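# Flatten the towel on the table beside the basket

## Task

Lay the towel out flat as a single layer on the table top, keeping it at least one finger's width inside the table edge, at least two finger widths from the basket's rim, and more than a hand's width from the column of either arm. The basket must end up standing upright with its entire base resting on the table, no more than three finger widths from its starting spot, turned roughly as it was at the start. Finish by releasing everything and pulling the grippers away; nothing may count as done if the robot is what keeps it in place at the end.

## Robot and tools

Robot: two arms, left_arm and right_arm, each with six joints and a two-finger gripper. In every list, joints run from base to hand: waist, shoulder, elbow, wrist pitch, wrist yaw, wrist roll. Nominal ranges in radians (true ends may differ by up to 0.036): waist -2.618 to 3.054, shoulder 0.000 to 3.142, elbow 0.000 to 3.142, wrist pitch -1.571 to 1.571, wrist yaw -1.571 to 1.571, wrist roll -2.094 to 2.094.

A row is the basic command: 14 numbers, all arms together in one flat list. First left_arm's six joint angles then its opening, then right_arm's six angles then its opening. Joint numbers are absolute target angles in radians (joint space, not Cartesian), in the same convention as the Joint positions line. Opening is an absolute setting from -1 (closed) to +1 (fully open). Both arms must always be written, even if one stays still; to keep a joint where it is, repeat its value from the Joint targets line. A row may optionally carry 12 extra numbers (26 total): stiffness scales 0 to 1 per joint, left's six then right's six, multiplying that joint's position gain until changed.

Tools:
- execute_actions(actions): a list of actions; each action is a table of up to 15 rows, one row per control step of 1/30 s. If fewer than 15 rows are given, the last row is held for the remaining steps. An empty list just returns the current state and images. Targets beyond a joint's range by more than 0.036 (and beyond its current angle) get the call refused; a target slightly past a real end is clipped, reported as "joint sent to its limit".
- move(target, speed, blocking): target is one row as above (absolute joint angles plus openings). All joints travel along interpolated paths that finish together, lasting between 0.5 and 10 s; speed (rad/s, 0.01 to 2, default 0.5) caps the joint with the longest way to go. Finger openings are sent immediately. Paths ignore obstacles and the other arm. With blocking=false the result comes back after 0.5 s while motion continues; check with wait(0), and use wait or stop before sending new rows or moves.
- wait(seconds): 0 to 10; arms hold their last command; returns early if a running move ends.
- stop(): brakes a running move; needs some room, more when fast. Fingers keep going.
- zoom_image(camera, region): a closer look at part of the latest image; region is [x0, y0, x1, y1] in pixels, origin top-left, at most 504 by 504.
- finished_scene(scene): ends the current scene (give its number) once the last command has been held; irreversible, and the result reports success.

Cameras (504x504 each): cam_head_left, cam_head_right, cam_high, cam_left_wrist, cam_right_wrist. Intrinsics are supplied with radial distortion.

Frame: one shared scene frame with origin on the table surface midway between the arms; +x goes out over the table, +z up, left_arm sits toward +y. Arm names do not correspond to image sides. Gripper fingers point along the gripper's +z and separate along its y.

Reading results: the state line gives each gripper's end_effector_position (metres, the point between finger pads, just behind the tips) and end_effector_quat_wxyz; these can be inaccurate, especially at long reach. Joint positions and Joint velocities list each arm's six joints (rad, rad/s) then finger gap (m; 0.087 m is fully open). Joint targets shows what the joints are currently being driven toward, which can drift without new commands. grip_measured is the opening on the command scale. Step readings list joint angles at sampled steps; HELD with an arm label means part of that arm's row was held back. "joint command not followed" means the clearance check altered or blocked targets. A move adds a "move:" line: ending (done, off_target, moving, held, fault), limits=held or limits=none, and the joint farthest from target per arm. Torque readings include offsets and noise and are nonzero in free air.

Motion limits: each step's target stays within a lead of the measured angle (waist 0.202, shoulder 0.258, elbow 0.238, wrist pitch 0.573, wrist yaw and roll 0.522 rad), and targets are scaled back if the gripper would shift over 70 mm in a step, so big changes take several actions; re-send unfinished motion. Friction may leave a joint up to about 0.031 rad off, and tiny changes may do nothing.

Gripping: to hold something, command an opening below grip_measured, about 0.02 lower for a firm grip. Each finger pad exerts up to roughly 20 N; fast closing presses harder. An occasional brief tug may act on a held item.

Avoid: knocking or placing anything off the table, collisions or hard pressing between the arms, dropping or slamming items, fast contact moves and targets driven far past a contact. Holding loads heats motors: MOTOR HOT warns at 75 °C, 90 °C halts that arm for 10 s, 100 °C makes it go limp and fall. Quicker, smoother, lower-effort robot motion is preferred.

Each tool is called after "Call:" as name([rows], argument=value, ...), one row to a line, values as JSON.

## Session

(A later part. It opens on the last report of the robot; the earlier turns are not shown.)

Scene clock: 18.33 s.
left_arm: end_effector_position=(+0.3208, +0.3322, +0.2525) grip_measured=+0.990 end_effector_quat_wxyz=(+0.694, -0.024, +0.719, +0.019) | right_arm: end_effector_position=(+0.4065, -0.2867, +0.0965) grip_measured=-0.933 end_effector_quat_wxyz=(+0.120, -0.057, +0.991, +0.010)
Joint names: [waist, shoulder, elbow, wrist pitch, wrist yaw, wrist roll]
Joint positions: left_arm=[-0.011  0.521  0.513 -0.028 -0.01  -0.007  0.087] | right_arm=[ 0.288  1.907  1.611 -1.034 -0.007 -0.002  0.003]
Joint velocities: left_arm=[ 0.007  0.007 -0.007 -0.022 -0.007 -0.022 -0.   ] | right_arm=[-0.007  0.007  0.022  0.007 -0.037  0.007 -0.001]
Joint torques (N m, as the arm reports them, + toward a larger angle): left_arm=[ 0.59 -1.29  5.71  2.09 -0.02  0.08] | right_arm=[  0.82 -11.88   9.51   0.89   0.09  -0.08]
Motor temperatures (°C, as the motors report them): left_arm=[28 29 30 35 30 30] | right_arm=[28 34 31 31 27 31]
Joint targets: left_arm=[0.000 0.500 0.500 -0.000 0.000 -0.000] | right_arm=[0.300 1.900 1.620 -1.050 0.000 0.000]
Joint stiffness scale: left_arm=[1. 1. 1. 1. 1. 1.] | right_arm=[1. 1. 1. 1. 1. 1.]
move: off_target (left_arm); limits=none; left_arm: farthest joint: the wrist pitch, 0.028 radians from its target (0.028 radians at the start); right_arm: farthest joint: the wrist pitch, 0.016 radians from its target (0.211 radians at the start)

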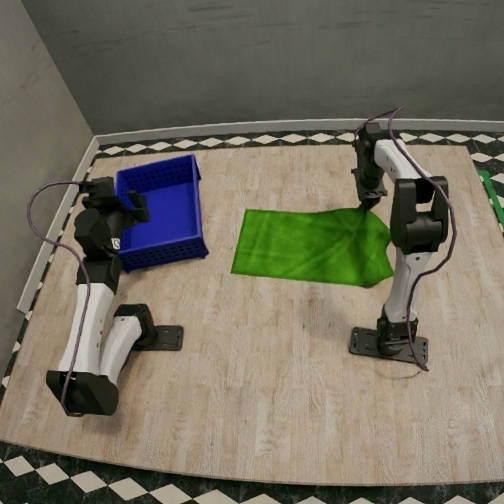

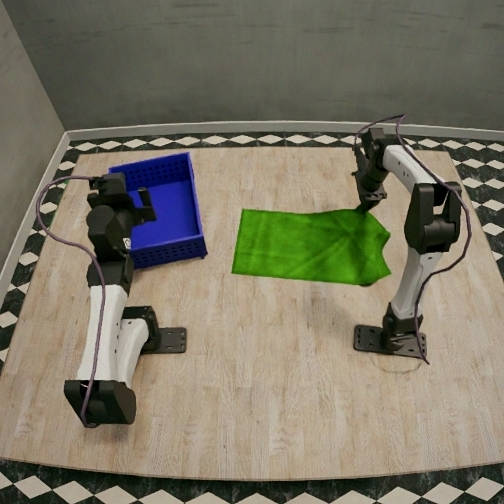

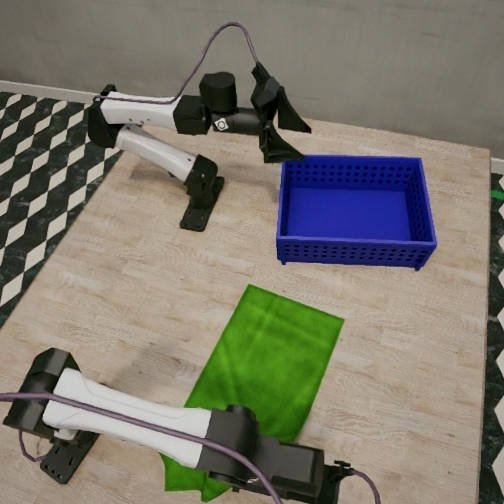

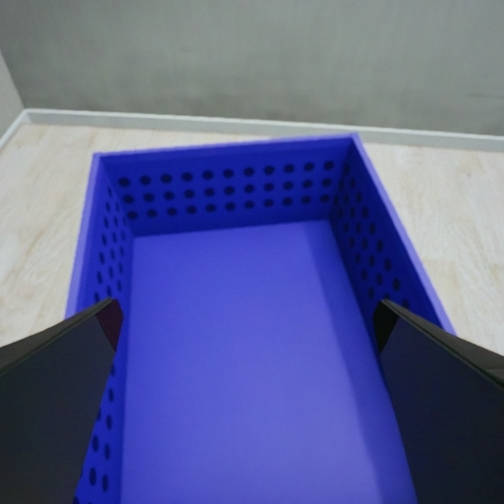

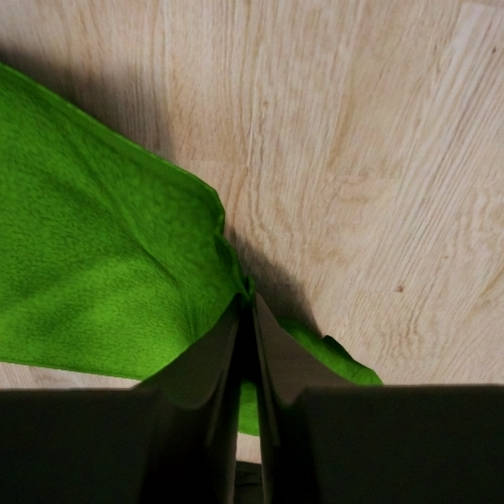

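Call:
move(target=[0,0.5,0.5,0,0,0,1,0.6,2.05,1.62,-1.0,0.8,0,-1], speed=0.4)

Call:
zoom_image(camera="cam_head_right", region=[280,130,460,310])

Scene clock: 21.57 s.
left_arm: end_effector_position=(+0.3208, +0.3322, +0.2525) grip_measured=+0.990 end_effector_quat_wxyz=(+0.694, -0.024, +0.719, +0.019) | right_arm: end_effector_position=(+0.4230, -0.2935, +0.1051) grip_measured=-0.933 end_effector_quat_wxyz=(+0.148, -0.162, +0.907, -0.360)
Joint names: [waist, shoulder, elbow, wrist pitch, wrist yaw, wrist roll]
Joint positions: left_arm=[-0.011  0.521  0.513 -0.028 -0.01  -0.007  0.087] | right_arm=[ 0.591  2.026  1.611 -1.002  0.789 -0.002  0.003]
Joint velocities: left_arm=[-0.012  0.002 -0.002  0.007  0.022 -0.022 -0.001] | right_arm=[-0.007 -0.022  0.007 -0.037 -0.037  0.007 -0.   ]
Joint torques (N m, as the arm reports them, + toward a larger angle): left_arm=[ 0.61 -1.23  5.69  2.08  0.    0.1 ] | right_arm=[  0.62 -10.33   9.21   0.88   0.5   -0.02]
Motor temperatures (°C, as the motors report them): left_arm=[28 29 30 35 30 30] | right_arm=[28 34 31 31 27 31]
Joint targets: left_arm=[0.000 0.500 0.500 -0.000 0.000 0.000] | right_arm=[0.600 2.050 1.620 -1.000 0.800 0.000]
Joint stiffness scale: left_arm=[1. 1. 1. 1. 1. 1.] | right_arm=[1. 1. 1. 1. 1. 1.]
move: off_target (left_arm, right_arm); limits=none; left_arm: farthest joint: the wrist pitch, 0.028 radians from its target (0.028 radians at the start); right_arm: farthest joint: the shoulder, 0.024 radians from its target (0.143 radians at the start)

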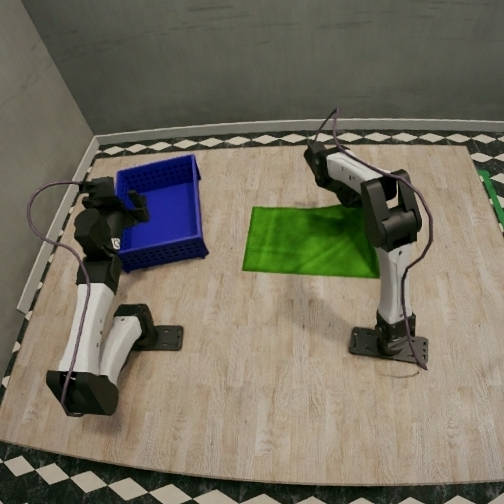

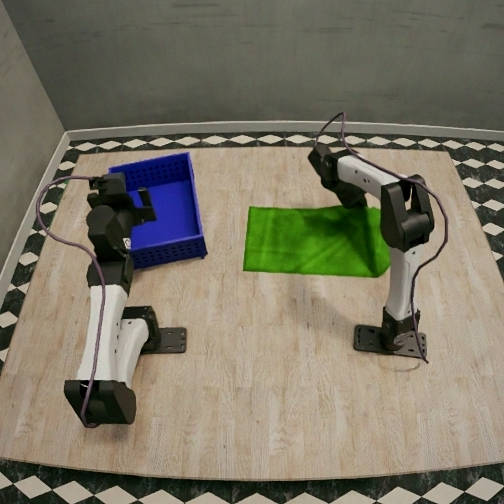

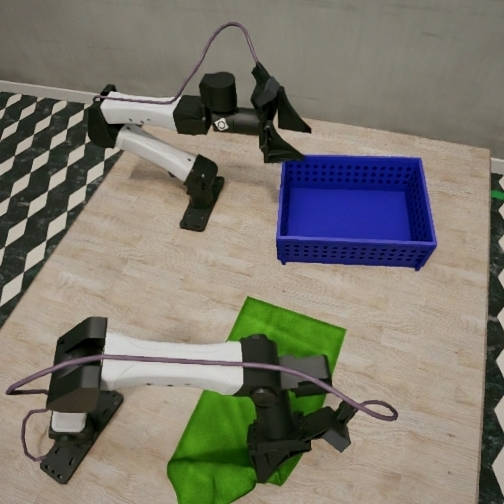

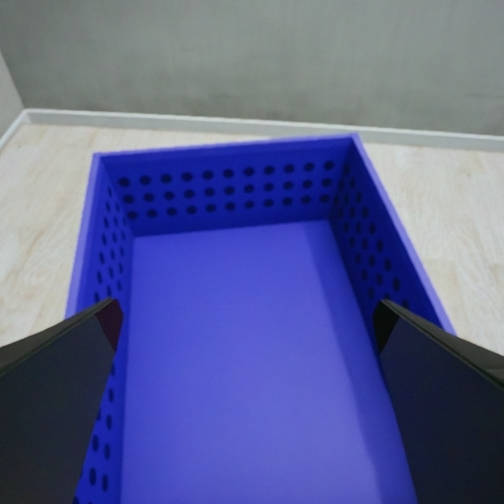

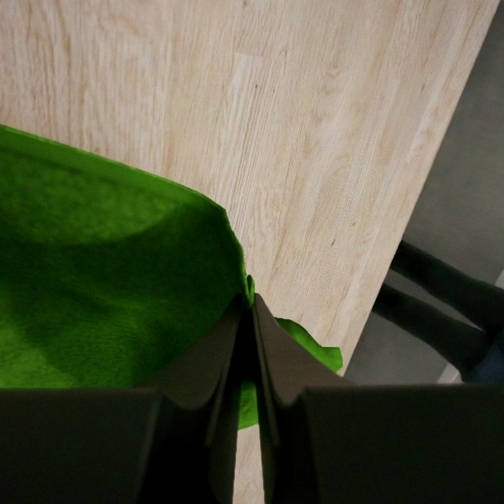

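Region (280, 130, 460, 310) of cam_head_right's 504x504 image, scaled by 2.800, with more detail than that image has.

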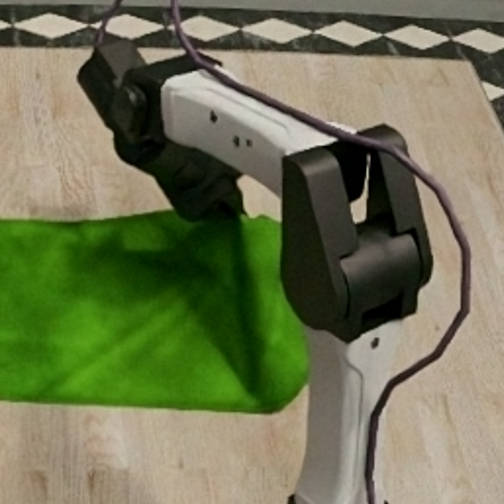

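Call:
move(target=[0,0.5,0.5,0,0,0,1,-0.15,2.08,1.66,-0.95,-0.8,0,-1], speed=0.7)

Call:
move(target=[0,0.5,0.5,0,0,0,1,-0.235,2.255,1.62,-0.79,-0.8,0,-1], speed=0.2)

Call:
zoom_image(camera="cam_head_right", region=[280,130,460,310])

Scene clock: 25.57 s.
left_arm: end_effector_position=(+0.3208, +0.3322, +0.2525) grip_measured=+0.990 end_effector_quat_wxyz=(+0.694, -0.024, +0.719, +0.019) | right_arm: end_effector_position=(+0.4425, -0.3353, +0.1035) grip_measured=-0.933 end_effector_quat_wxyz=(+0.158, +0.105, +0.913, +0.362)
Joint names: [waist, shoulder, elbow, wrist pitch, wrist yaw, wrist roll]
Joint positions: left_arm=[-0.011  0.521  0.513 -0.028 -0.01  -0.007  0.087] | right_arm=[-0.144  2.054  1.647 -0.952 -0.79  -0.002  0.003]
Joint velocities: left_arm=[-0.007  0.002 -0.012  0.022 -0.007  0.022  0.   ] | right_arm=[ 0.012 -0.007  0.002  0.037 -0.022 -0.081 -0.   ]
Joint torques (N m, as the arm reports them, + toward a larger angle): left_arm=[ 0.61 -1.27  5.8   2.08 -0.02  0.1 ] | right_arm=[ -0.56 -10.53   9.63   0.99  -0.41  -0.13]
Motor temperatures (°C, as the motors report them): left_arm=[28 29 31 36 30 30] | right_arm=[28 35 32 31 27 31]
Joint targets: left_arm=[-0.000 0.500 0.500 -0.000 -0.000 0.000] | right_arm=[-0.150 2.080 1.660 -0.950 -0.800 -0.000]
Joint stiffness scale: left_arm=[1. 1. 1. 1. 1. 1.] | right_arm=[1. 1. 1. 1. 1. 1.]
move: off_target (left_arm, right_arm); limits=none; left_arm: farthest joint: the wrist pitch, 0.028 radians from its target (0.028 radians at the start); right_arm: farthest joint: the shoulder, 0.026 radians from its target (0.054 radians at the start)

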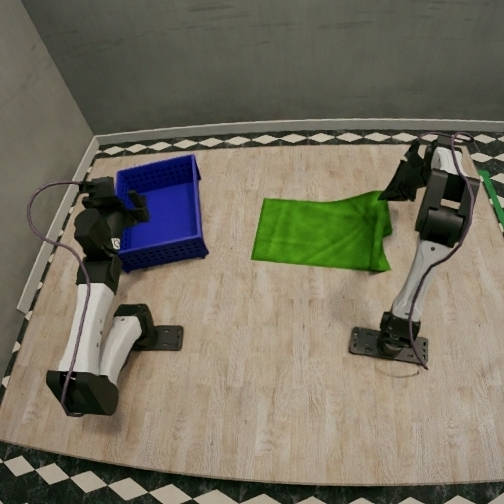

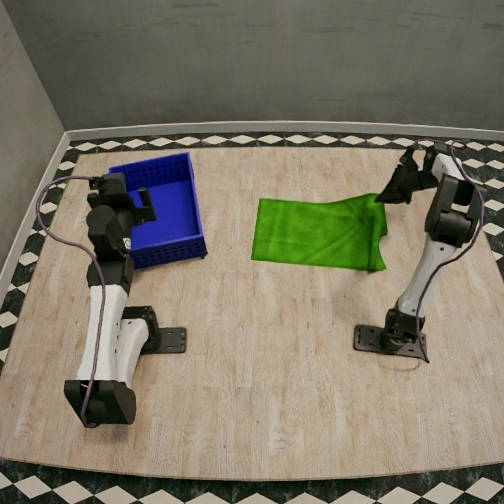

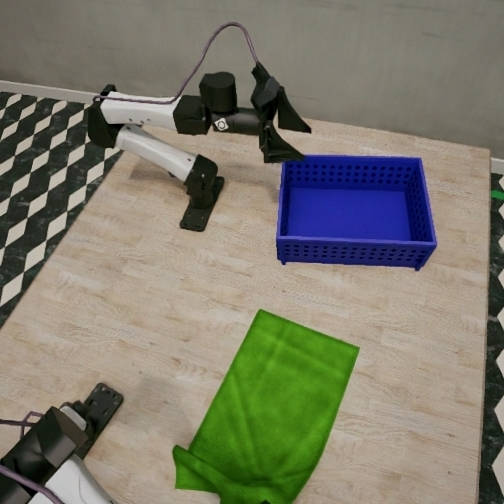

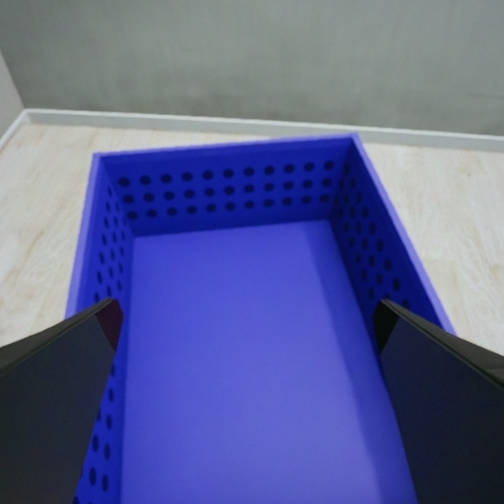

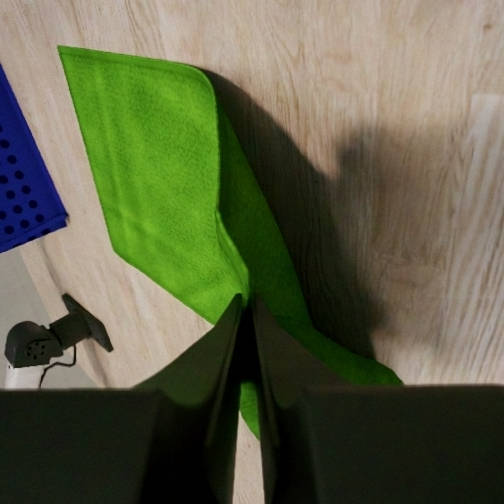

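Scene clock: 27.07 s.
left_arm: end_effector_position=(+0.3208, +0.3322, +0.2525) grip_measured=+0.990 end_effector_quat_wxyz=(+0.694, -0.024, +0.719, +0.019) | right_arm: end_effector_position=(+0.4605, -0.3759, +0.0336) grip_measured=-0.933 end_effector_quat_wxyz=(+0.158, +0.147, +0.907, +0.361)
Joint names: [waist, shoulder, elbow, wrist pitch, wrist yaw, wrist roll]
Joint positions: left_arm=[-0.011  0.521  0.513 -0.028 -0.01  -0.007  0.087] | right_arm=[-0.225  2.232  1.64  -0.798 -0.795 -0.002  0.003]
Joint velocities: left_arm=[-0.012  0.027 -0.012  0.022 -0.081  0.022  0.   ] | right_arm=[ 0.012  0.002 -0.002  0.022 -0.007 -0.007 -0.002]
Joint torques (N m, as the arm reports them, + toward a larger angle): left_arm=[ 0.52 -1.27  5.73  2.08 -0.01  0.1 ] | right_arm=[ -0.99 -12.15   6.34   1.    -0.42  -0.13]
Motor temperatures (°C, as the motors report them): left_arm=[28 29 31 36 30 30] | right_arm=[28 35 32 31 27 31]
Joint targets: left_arm=[-0.000 0.500 0.500 -0.000 -0.000 -0.000] | right_arm=[-0.235 2.255 1.620 -0.790 -0.800 -0.000]
Joint stiffness scale: left_arm=[1. 1. 1. 1. 1. 1.] | right_arm=[1. 1. 1. 1. 1. 1.]
move: off_target (left_arm, right_arm); limits=none; left_arm: farthest joint: the wrist pitch, 0.028 radians from its target (0.028 radians at the start); right_arm: farthest joint: the shoulder, 0.023 radians from its target (0.201 radians at the start)

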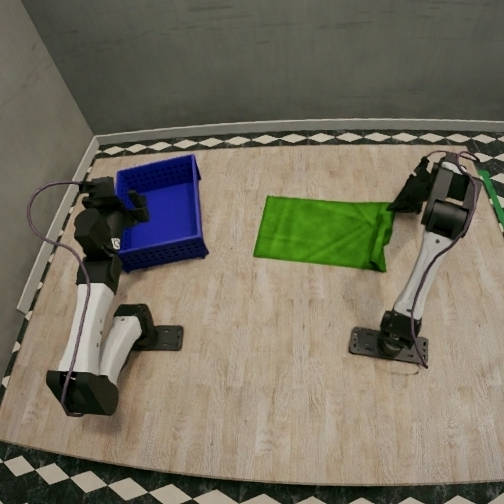

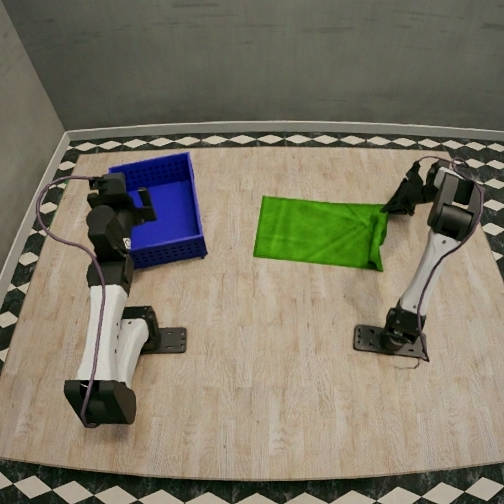

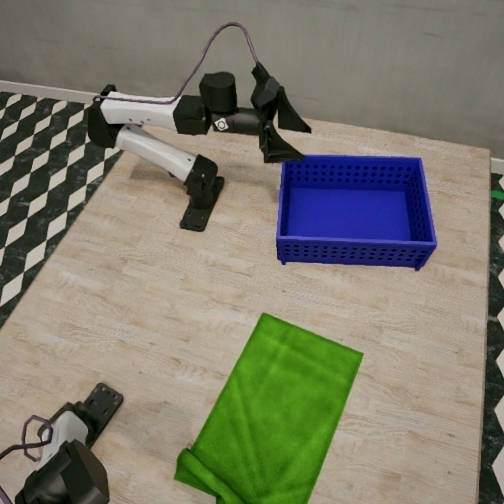

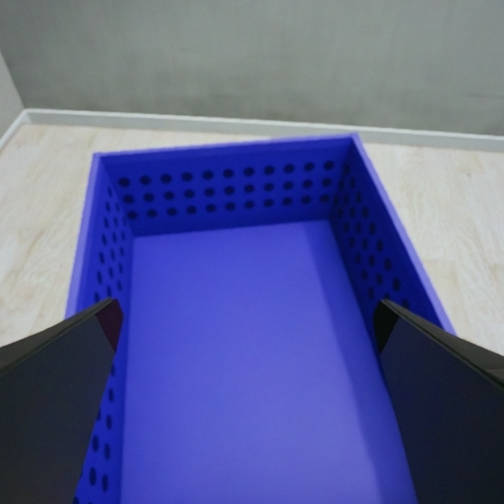

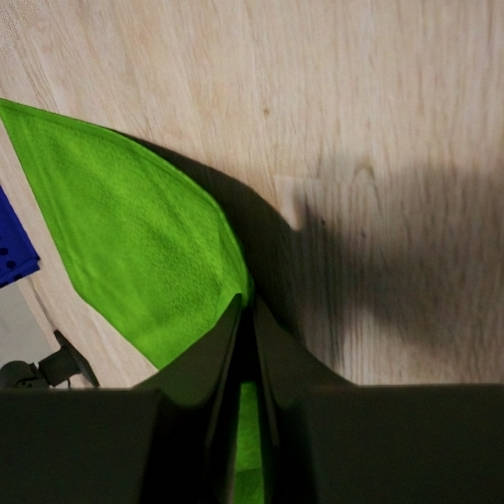

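Region (280, 130, 460, 310) of cam_head_right's 504x504 image, scaled by 2.800, with more detail than that image has.

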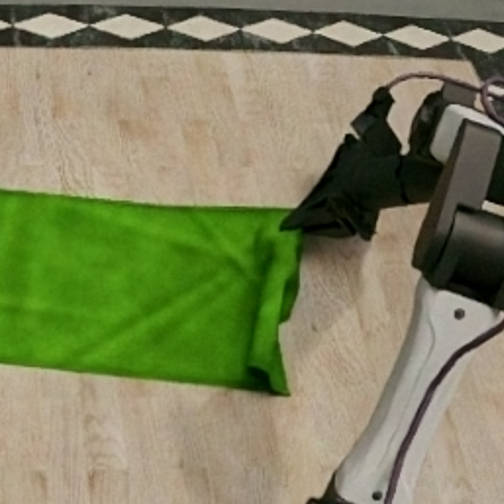

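Made a Z-pleat. Release and look.

Call:
execute_actions([
  [[0,0.5,0.5,0,0,0,1,-0.235,2.255,1.62,-0.79,-0.8,0,-0.5]],
])

Call:
move(target=[0,0.5,0.5,0,0,0,1,-0.45,2.15,1.62,-0.79,-0.8,0,-0.5], speed=0.3)

Call:
move(target=[0,0.5,0.5,0,0,0,1,0,1.6,1.5,-0.95,0,0,1], speed=0.8)

Call:
zoom_image(camera="cam_head_right", region=[310,170,440,300])

Scene clock: 28.20 s.
left_arm: end_effector_position=(+0.3208, +0.3322, +0.2525) grip_measured=+0.990 end_effector_quat_wxyz=(+0.694, -0.024, +0.719, +0.019) | right_arm: end_effector_position=(+0.4616, -0.3763, +0.0336) grip_measured=-0.500 end_effector_quat_wxyz=(+0.161, +0.146, +0.907, +0.361)
Joint names: [waist, shoulder, elbow, wrist pitch, wrist yaw, wrist roll]
Joint positions: left_arm=[-0.011  0.521  0.513 -0.028 -0.01  -0.007  0.087] | right_arm=[-0.225  2.232  1.64  -0.792 -0.795 -0.002  0.022]
Joint velocities: left_arm=[ 0.007  0.022 -0.012  0.007  0.051 -0.037  0.001] | right_arm=[-0.012 -0.012 -0.012  0.037 -0.022 -0.066  0.   ]
Joint torques (N m, as the arm reports them, + toward a larger angle): left_arm=[ 0.52 -1.23  5.76  2.08 -0.01  0.09] | right_arm=[ -0.96 -12.12   6.32   0.94  -0.38  -0.13]
Motor temperatures (°C, as the motors report them): left_arm=[28 29 31 36 30 30] | right_arm=[28 35 32 31 27 31]
Joint targets: left_arm=[0.000 0.500 0.500 -0.000 0.000 0.000] | right_arm=[-0.235 2.255 1.620 -0.790 -0.800 0.000]
Joint stiffness scale: left_arm=[1. 1. 1. 1. 1. 1.] | right_arm=[1. 1. 1. 1. 1. 1.]
Step readings (joint positions):
0: left_arm=[-0.011 0.521 0.513 -0.028 -0.010 -0.007] | right_arm=[-0.225 2.232 1.640 -0.798 -0.795 -0.002]
1: left_arm=[-0.011 0.521 0.513 -0.028 -0.010 -0.007] | right_arm=[-0.225 2.232 1.640 -0.797 -0.795 -0.002]
2: left_arm=[-0.011 0.521 0.513 -0.028 -0.010 -0.007] | right_arm=[-0.225 2.232 1.640 -0.796 -0.795 -0.002]
4: left_arm=[-0.011 0.521 0.513 -0.028 -0.010 -0.007] | right_arm=[-0.225 2.232 1.640 -0.794 -0.795 -0.002]
8: left_arm=[-0.011 0.521 0.513 -0.028 -0.010 -0.007] | right_arm=[-0.225 2.232 1.640 -0.793 -0.795 -0.002]
15: Joint positions above

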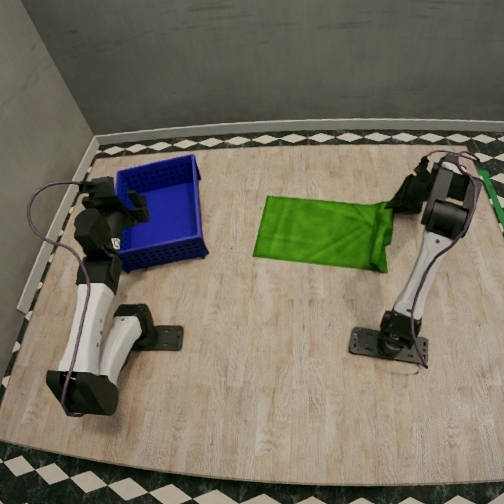

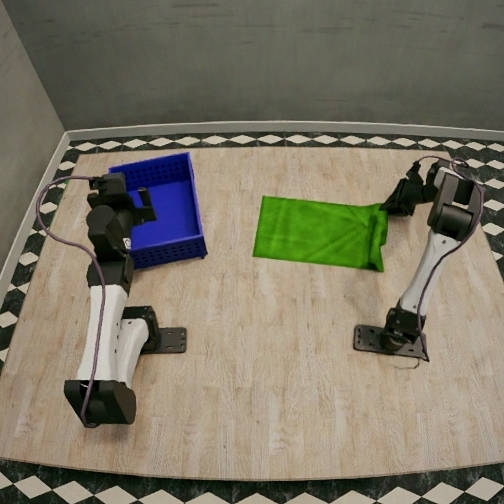

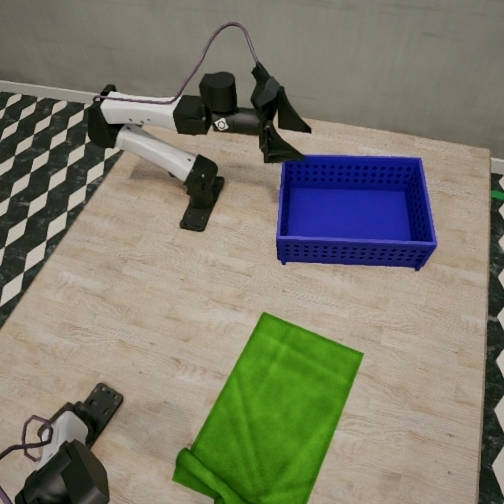

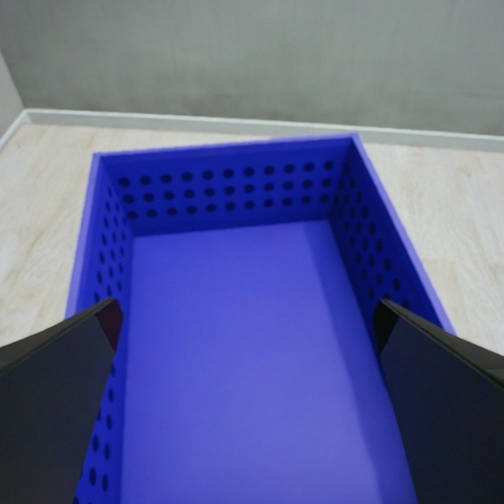

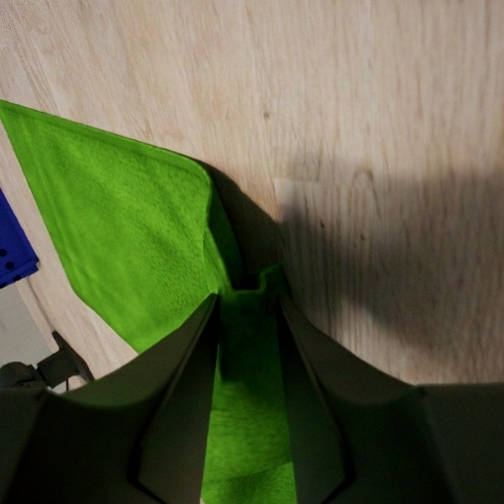

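Scene clock: 29.33 s.
left_arm: end_effector_position=(+0.3208, +0.3322, +0.2525) grip_measured=+0.990 end_effector_quat_wxyz=(+0.694, -0.024, +0.719, +0.019) | right_arm: end_effector_position=(+0.4452, -0.4731, +0.0635) grip_measured=-0.500 end_effector_quat_wxyz=(+0.233, +0.230, +0.886, +0.328)
Joint names: [waist, shoulder, elbow, wrist pitch, wrist yaw, wrist roll]
Joint positions: left_arm=[-0.011  0.521  0.513 -0.028 -0.01  -0.007  0.087] | right_arm=[-0.447  2.157  1.64  -0.79  -0.795 -0.002  0.022]
Joint velocities: left_arm=[ 0.002  0.002 -0.012 -0.081  0.051 -0.139  0.001] | right_arm=[-0.007 -0.002  0.007 -0.007 -0.007  0.037 -0.001]
Joint torques (N m, as the arm reports them, + toward a larger angle): left_arm=[ 0.56 -1.21  5.76  2.08  0.01  0.08] | right_arm=[ -0.46 -14.25   6.58   1.06  -0.38  -0.13]
Motor temperatures (°C, as the motors report them): left_arm=[28 29 31 36 30 30] | right_arm=[28 36 32 31 27 31]
Joint targets: left_arm=[0.000 0.500 0.500 -0.000 -0.000 0.000] | right_arm=[-0.450 2.150 1.620 -0.790 -0.800 -0.000]
Joint stiffness scale: left_arm=[1. 1. 1. 1. 1. 1.] | right_arm=[1. 1. 1. 1. 1. 1.]
move: off_target (left_arm); limits=none; left_arm: farthest joint: the wrist pitch, 0.028 radians from its target (0.028 radians at the start); right_arm: farthest joint: the elbow, 0.020 radians from its target (0.020 radians at the start)

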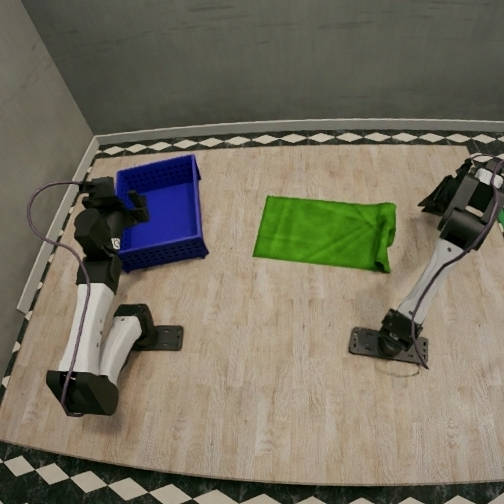

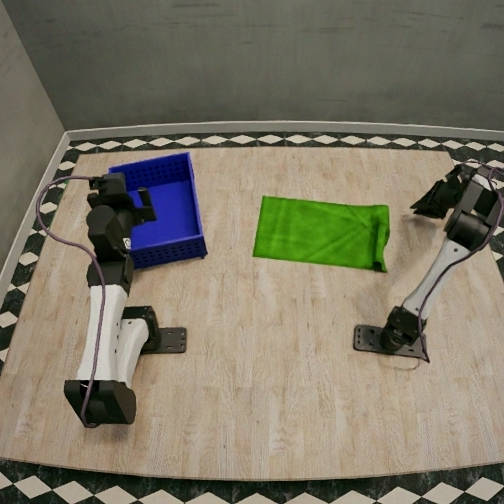

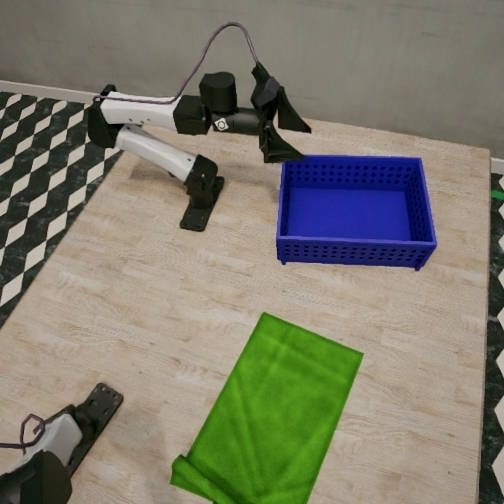

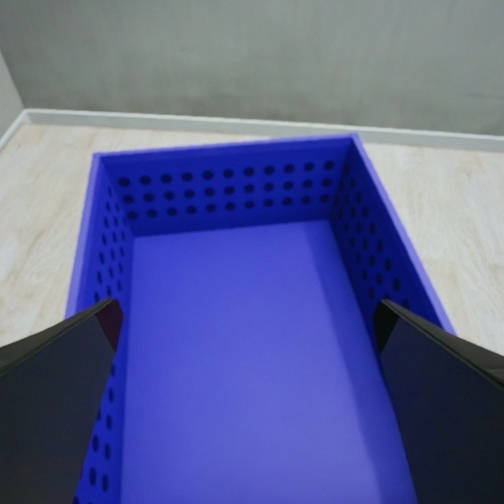

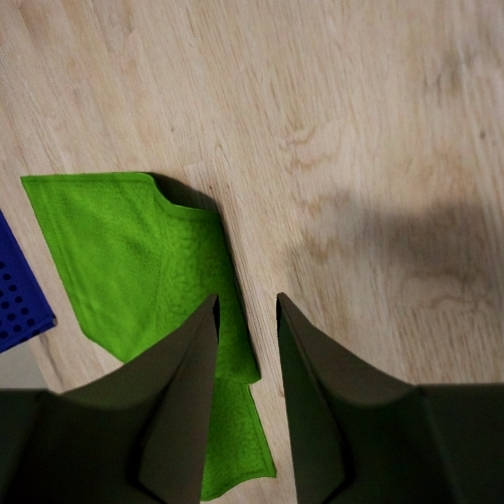

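Scene clock: 31.23 s.
left_arm: end_effector_position=(+0.3208, +0.3322, +0.2525) grip_measured=+0.990 end_effector_quat_wxyz=(+0.694, -0.024, +0.719, +0.019) | right_arm: end_effector_position=(+0.3992, -0.3967, +0.1846) grip_measured=+1.000 end_effector_quat_wxyz=(+0.276, +0.085, +0.957, -0.020)
Joint names: [waist, shoulder, elbow, wrist pitch, wrist yaw, wrist roll]
Joint positions: left_arm=[-0.011  0.521  0.513 -0.028 -0.01  -0.007  0.087] | right_arm=[-0.008  1.601  1.522 -0.932 -0.011 -0.002  0.087]
Joint velocities: left_arm=[-0.012  0.002  0.002  0.007  0.066  0.007  0.   ] | right_arm=[ 0.002 -0.002  0.012  0.037  0.037 -0.095  0.   ]
Joint torques (N m, as the arm reports them, + toward a larger angle): left_arm=[ 0.54 -1.22  5.7   2.06 -0.01  0.1 ] | right_arm=[ 0.51 -8.58  7.18  1.52  0.16 -0.08]
Motor temperatures (°C, as the motors report them): left_arm=[28 29 31 36 30 30] | right_arm=[28 36 32 32 27 31]
Joint targets: left_arm=[0.000 0.500 0.500 -0.000 -0.000 -0.000] | right_arm=[0.000 1.600 1.500 -0.950 0.000 0.000]
Joint stiffness scale: left_arm=[1. 1. 1. 1. 1. 1.] | right_arm=[1. 1. 1. 1. 1. 1.]
move: off_target (left_arm, right_arm); limits=none; left_arm: farthest joint: the wrist pitch, 0.028 radians from its target (0.028 radians at the start); right_arm: farthest joint: the elbow, 0.022 radians from its target (0.140 radians at the start)

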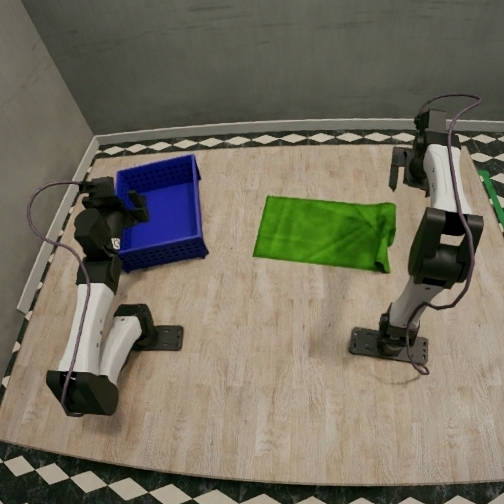

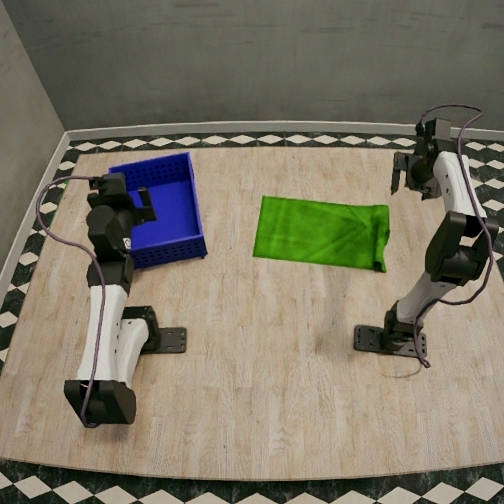

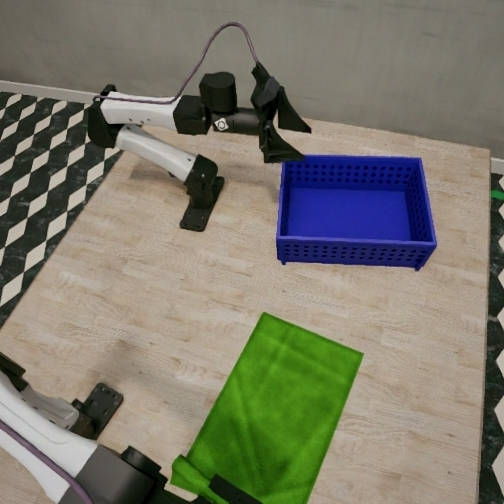

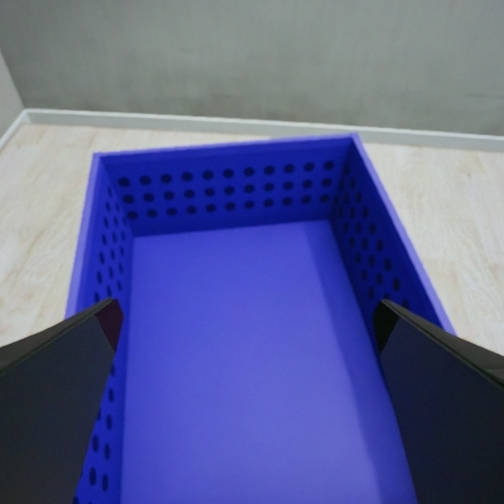

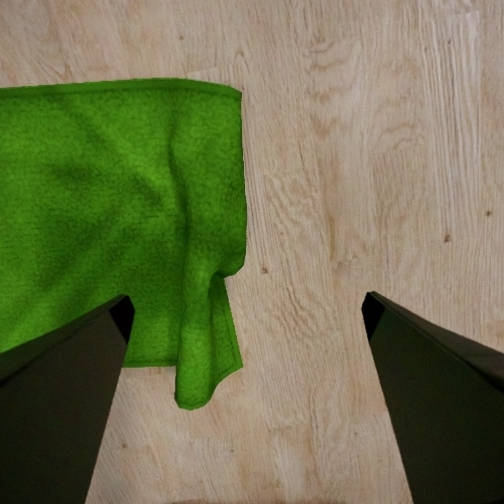

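Region (310, 170, 440, 300) of cam_head_right's 504x504 image, scaled by 3.877, with more detail than that image has.

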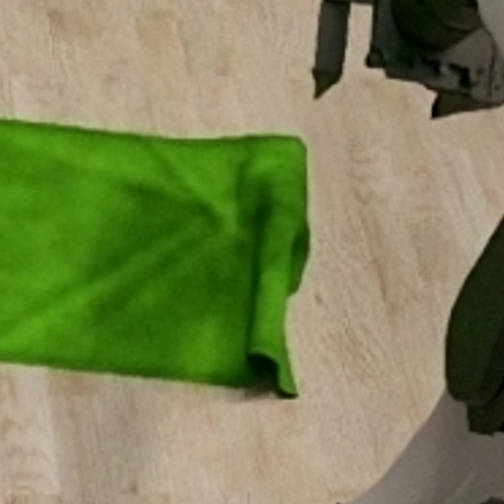

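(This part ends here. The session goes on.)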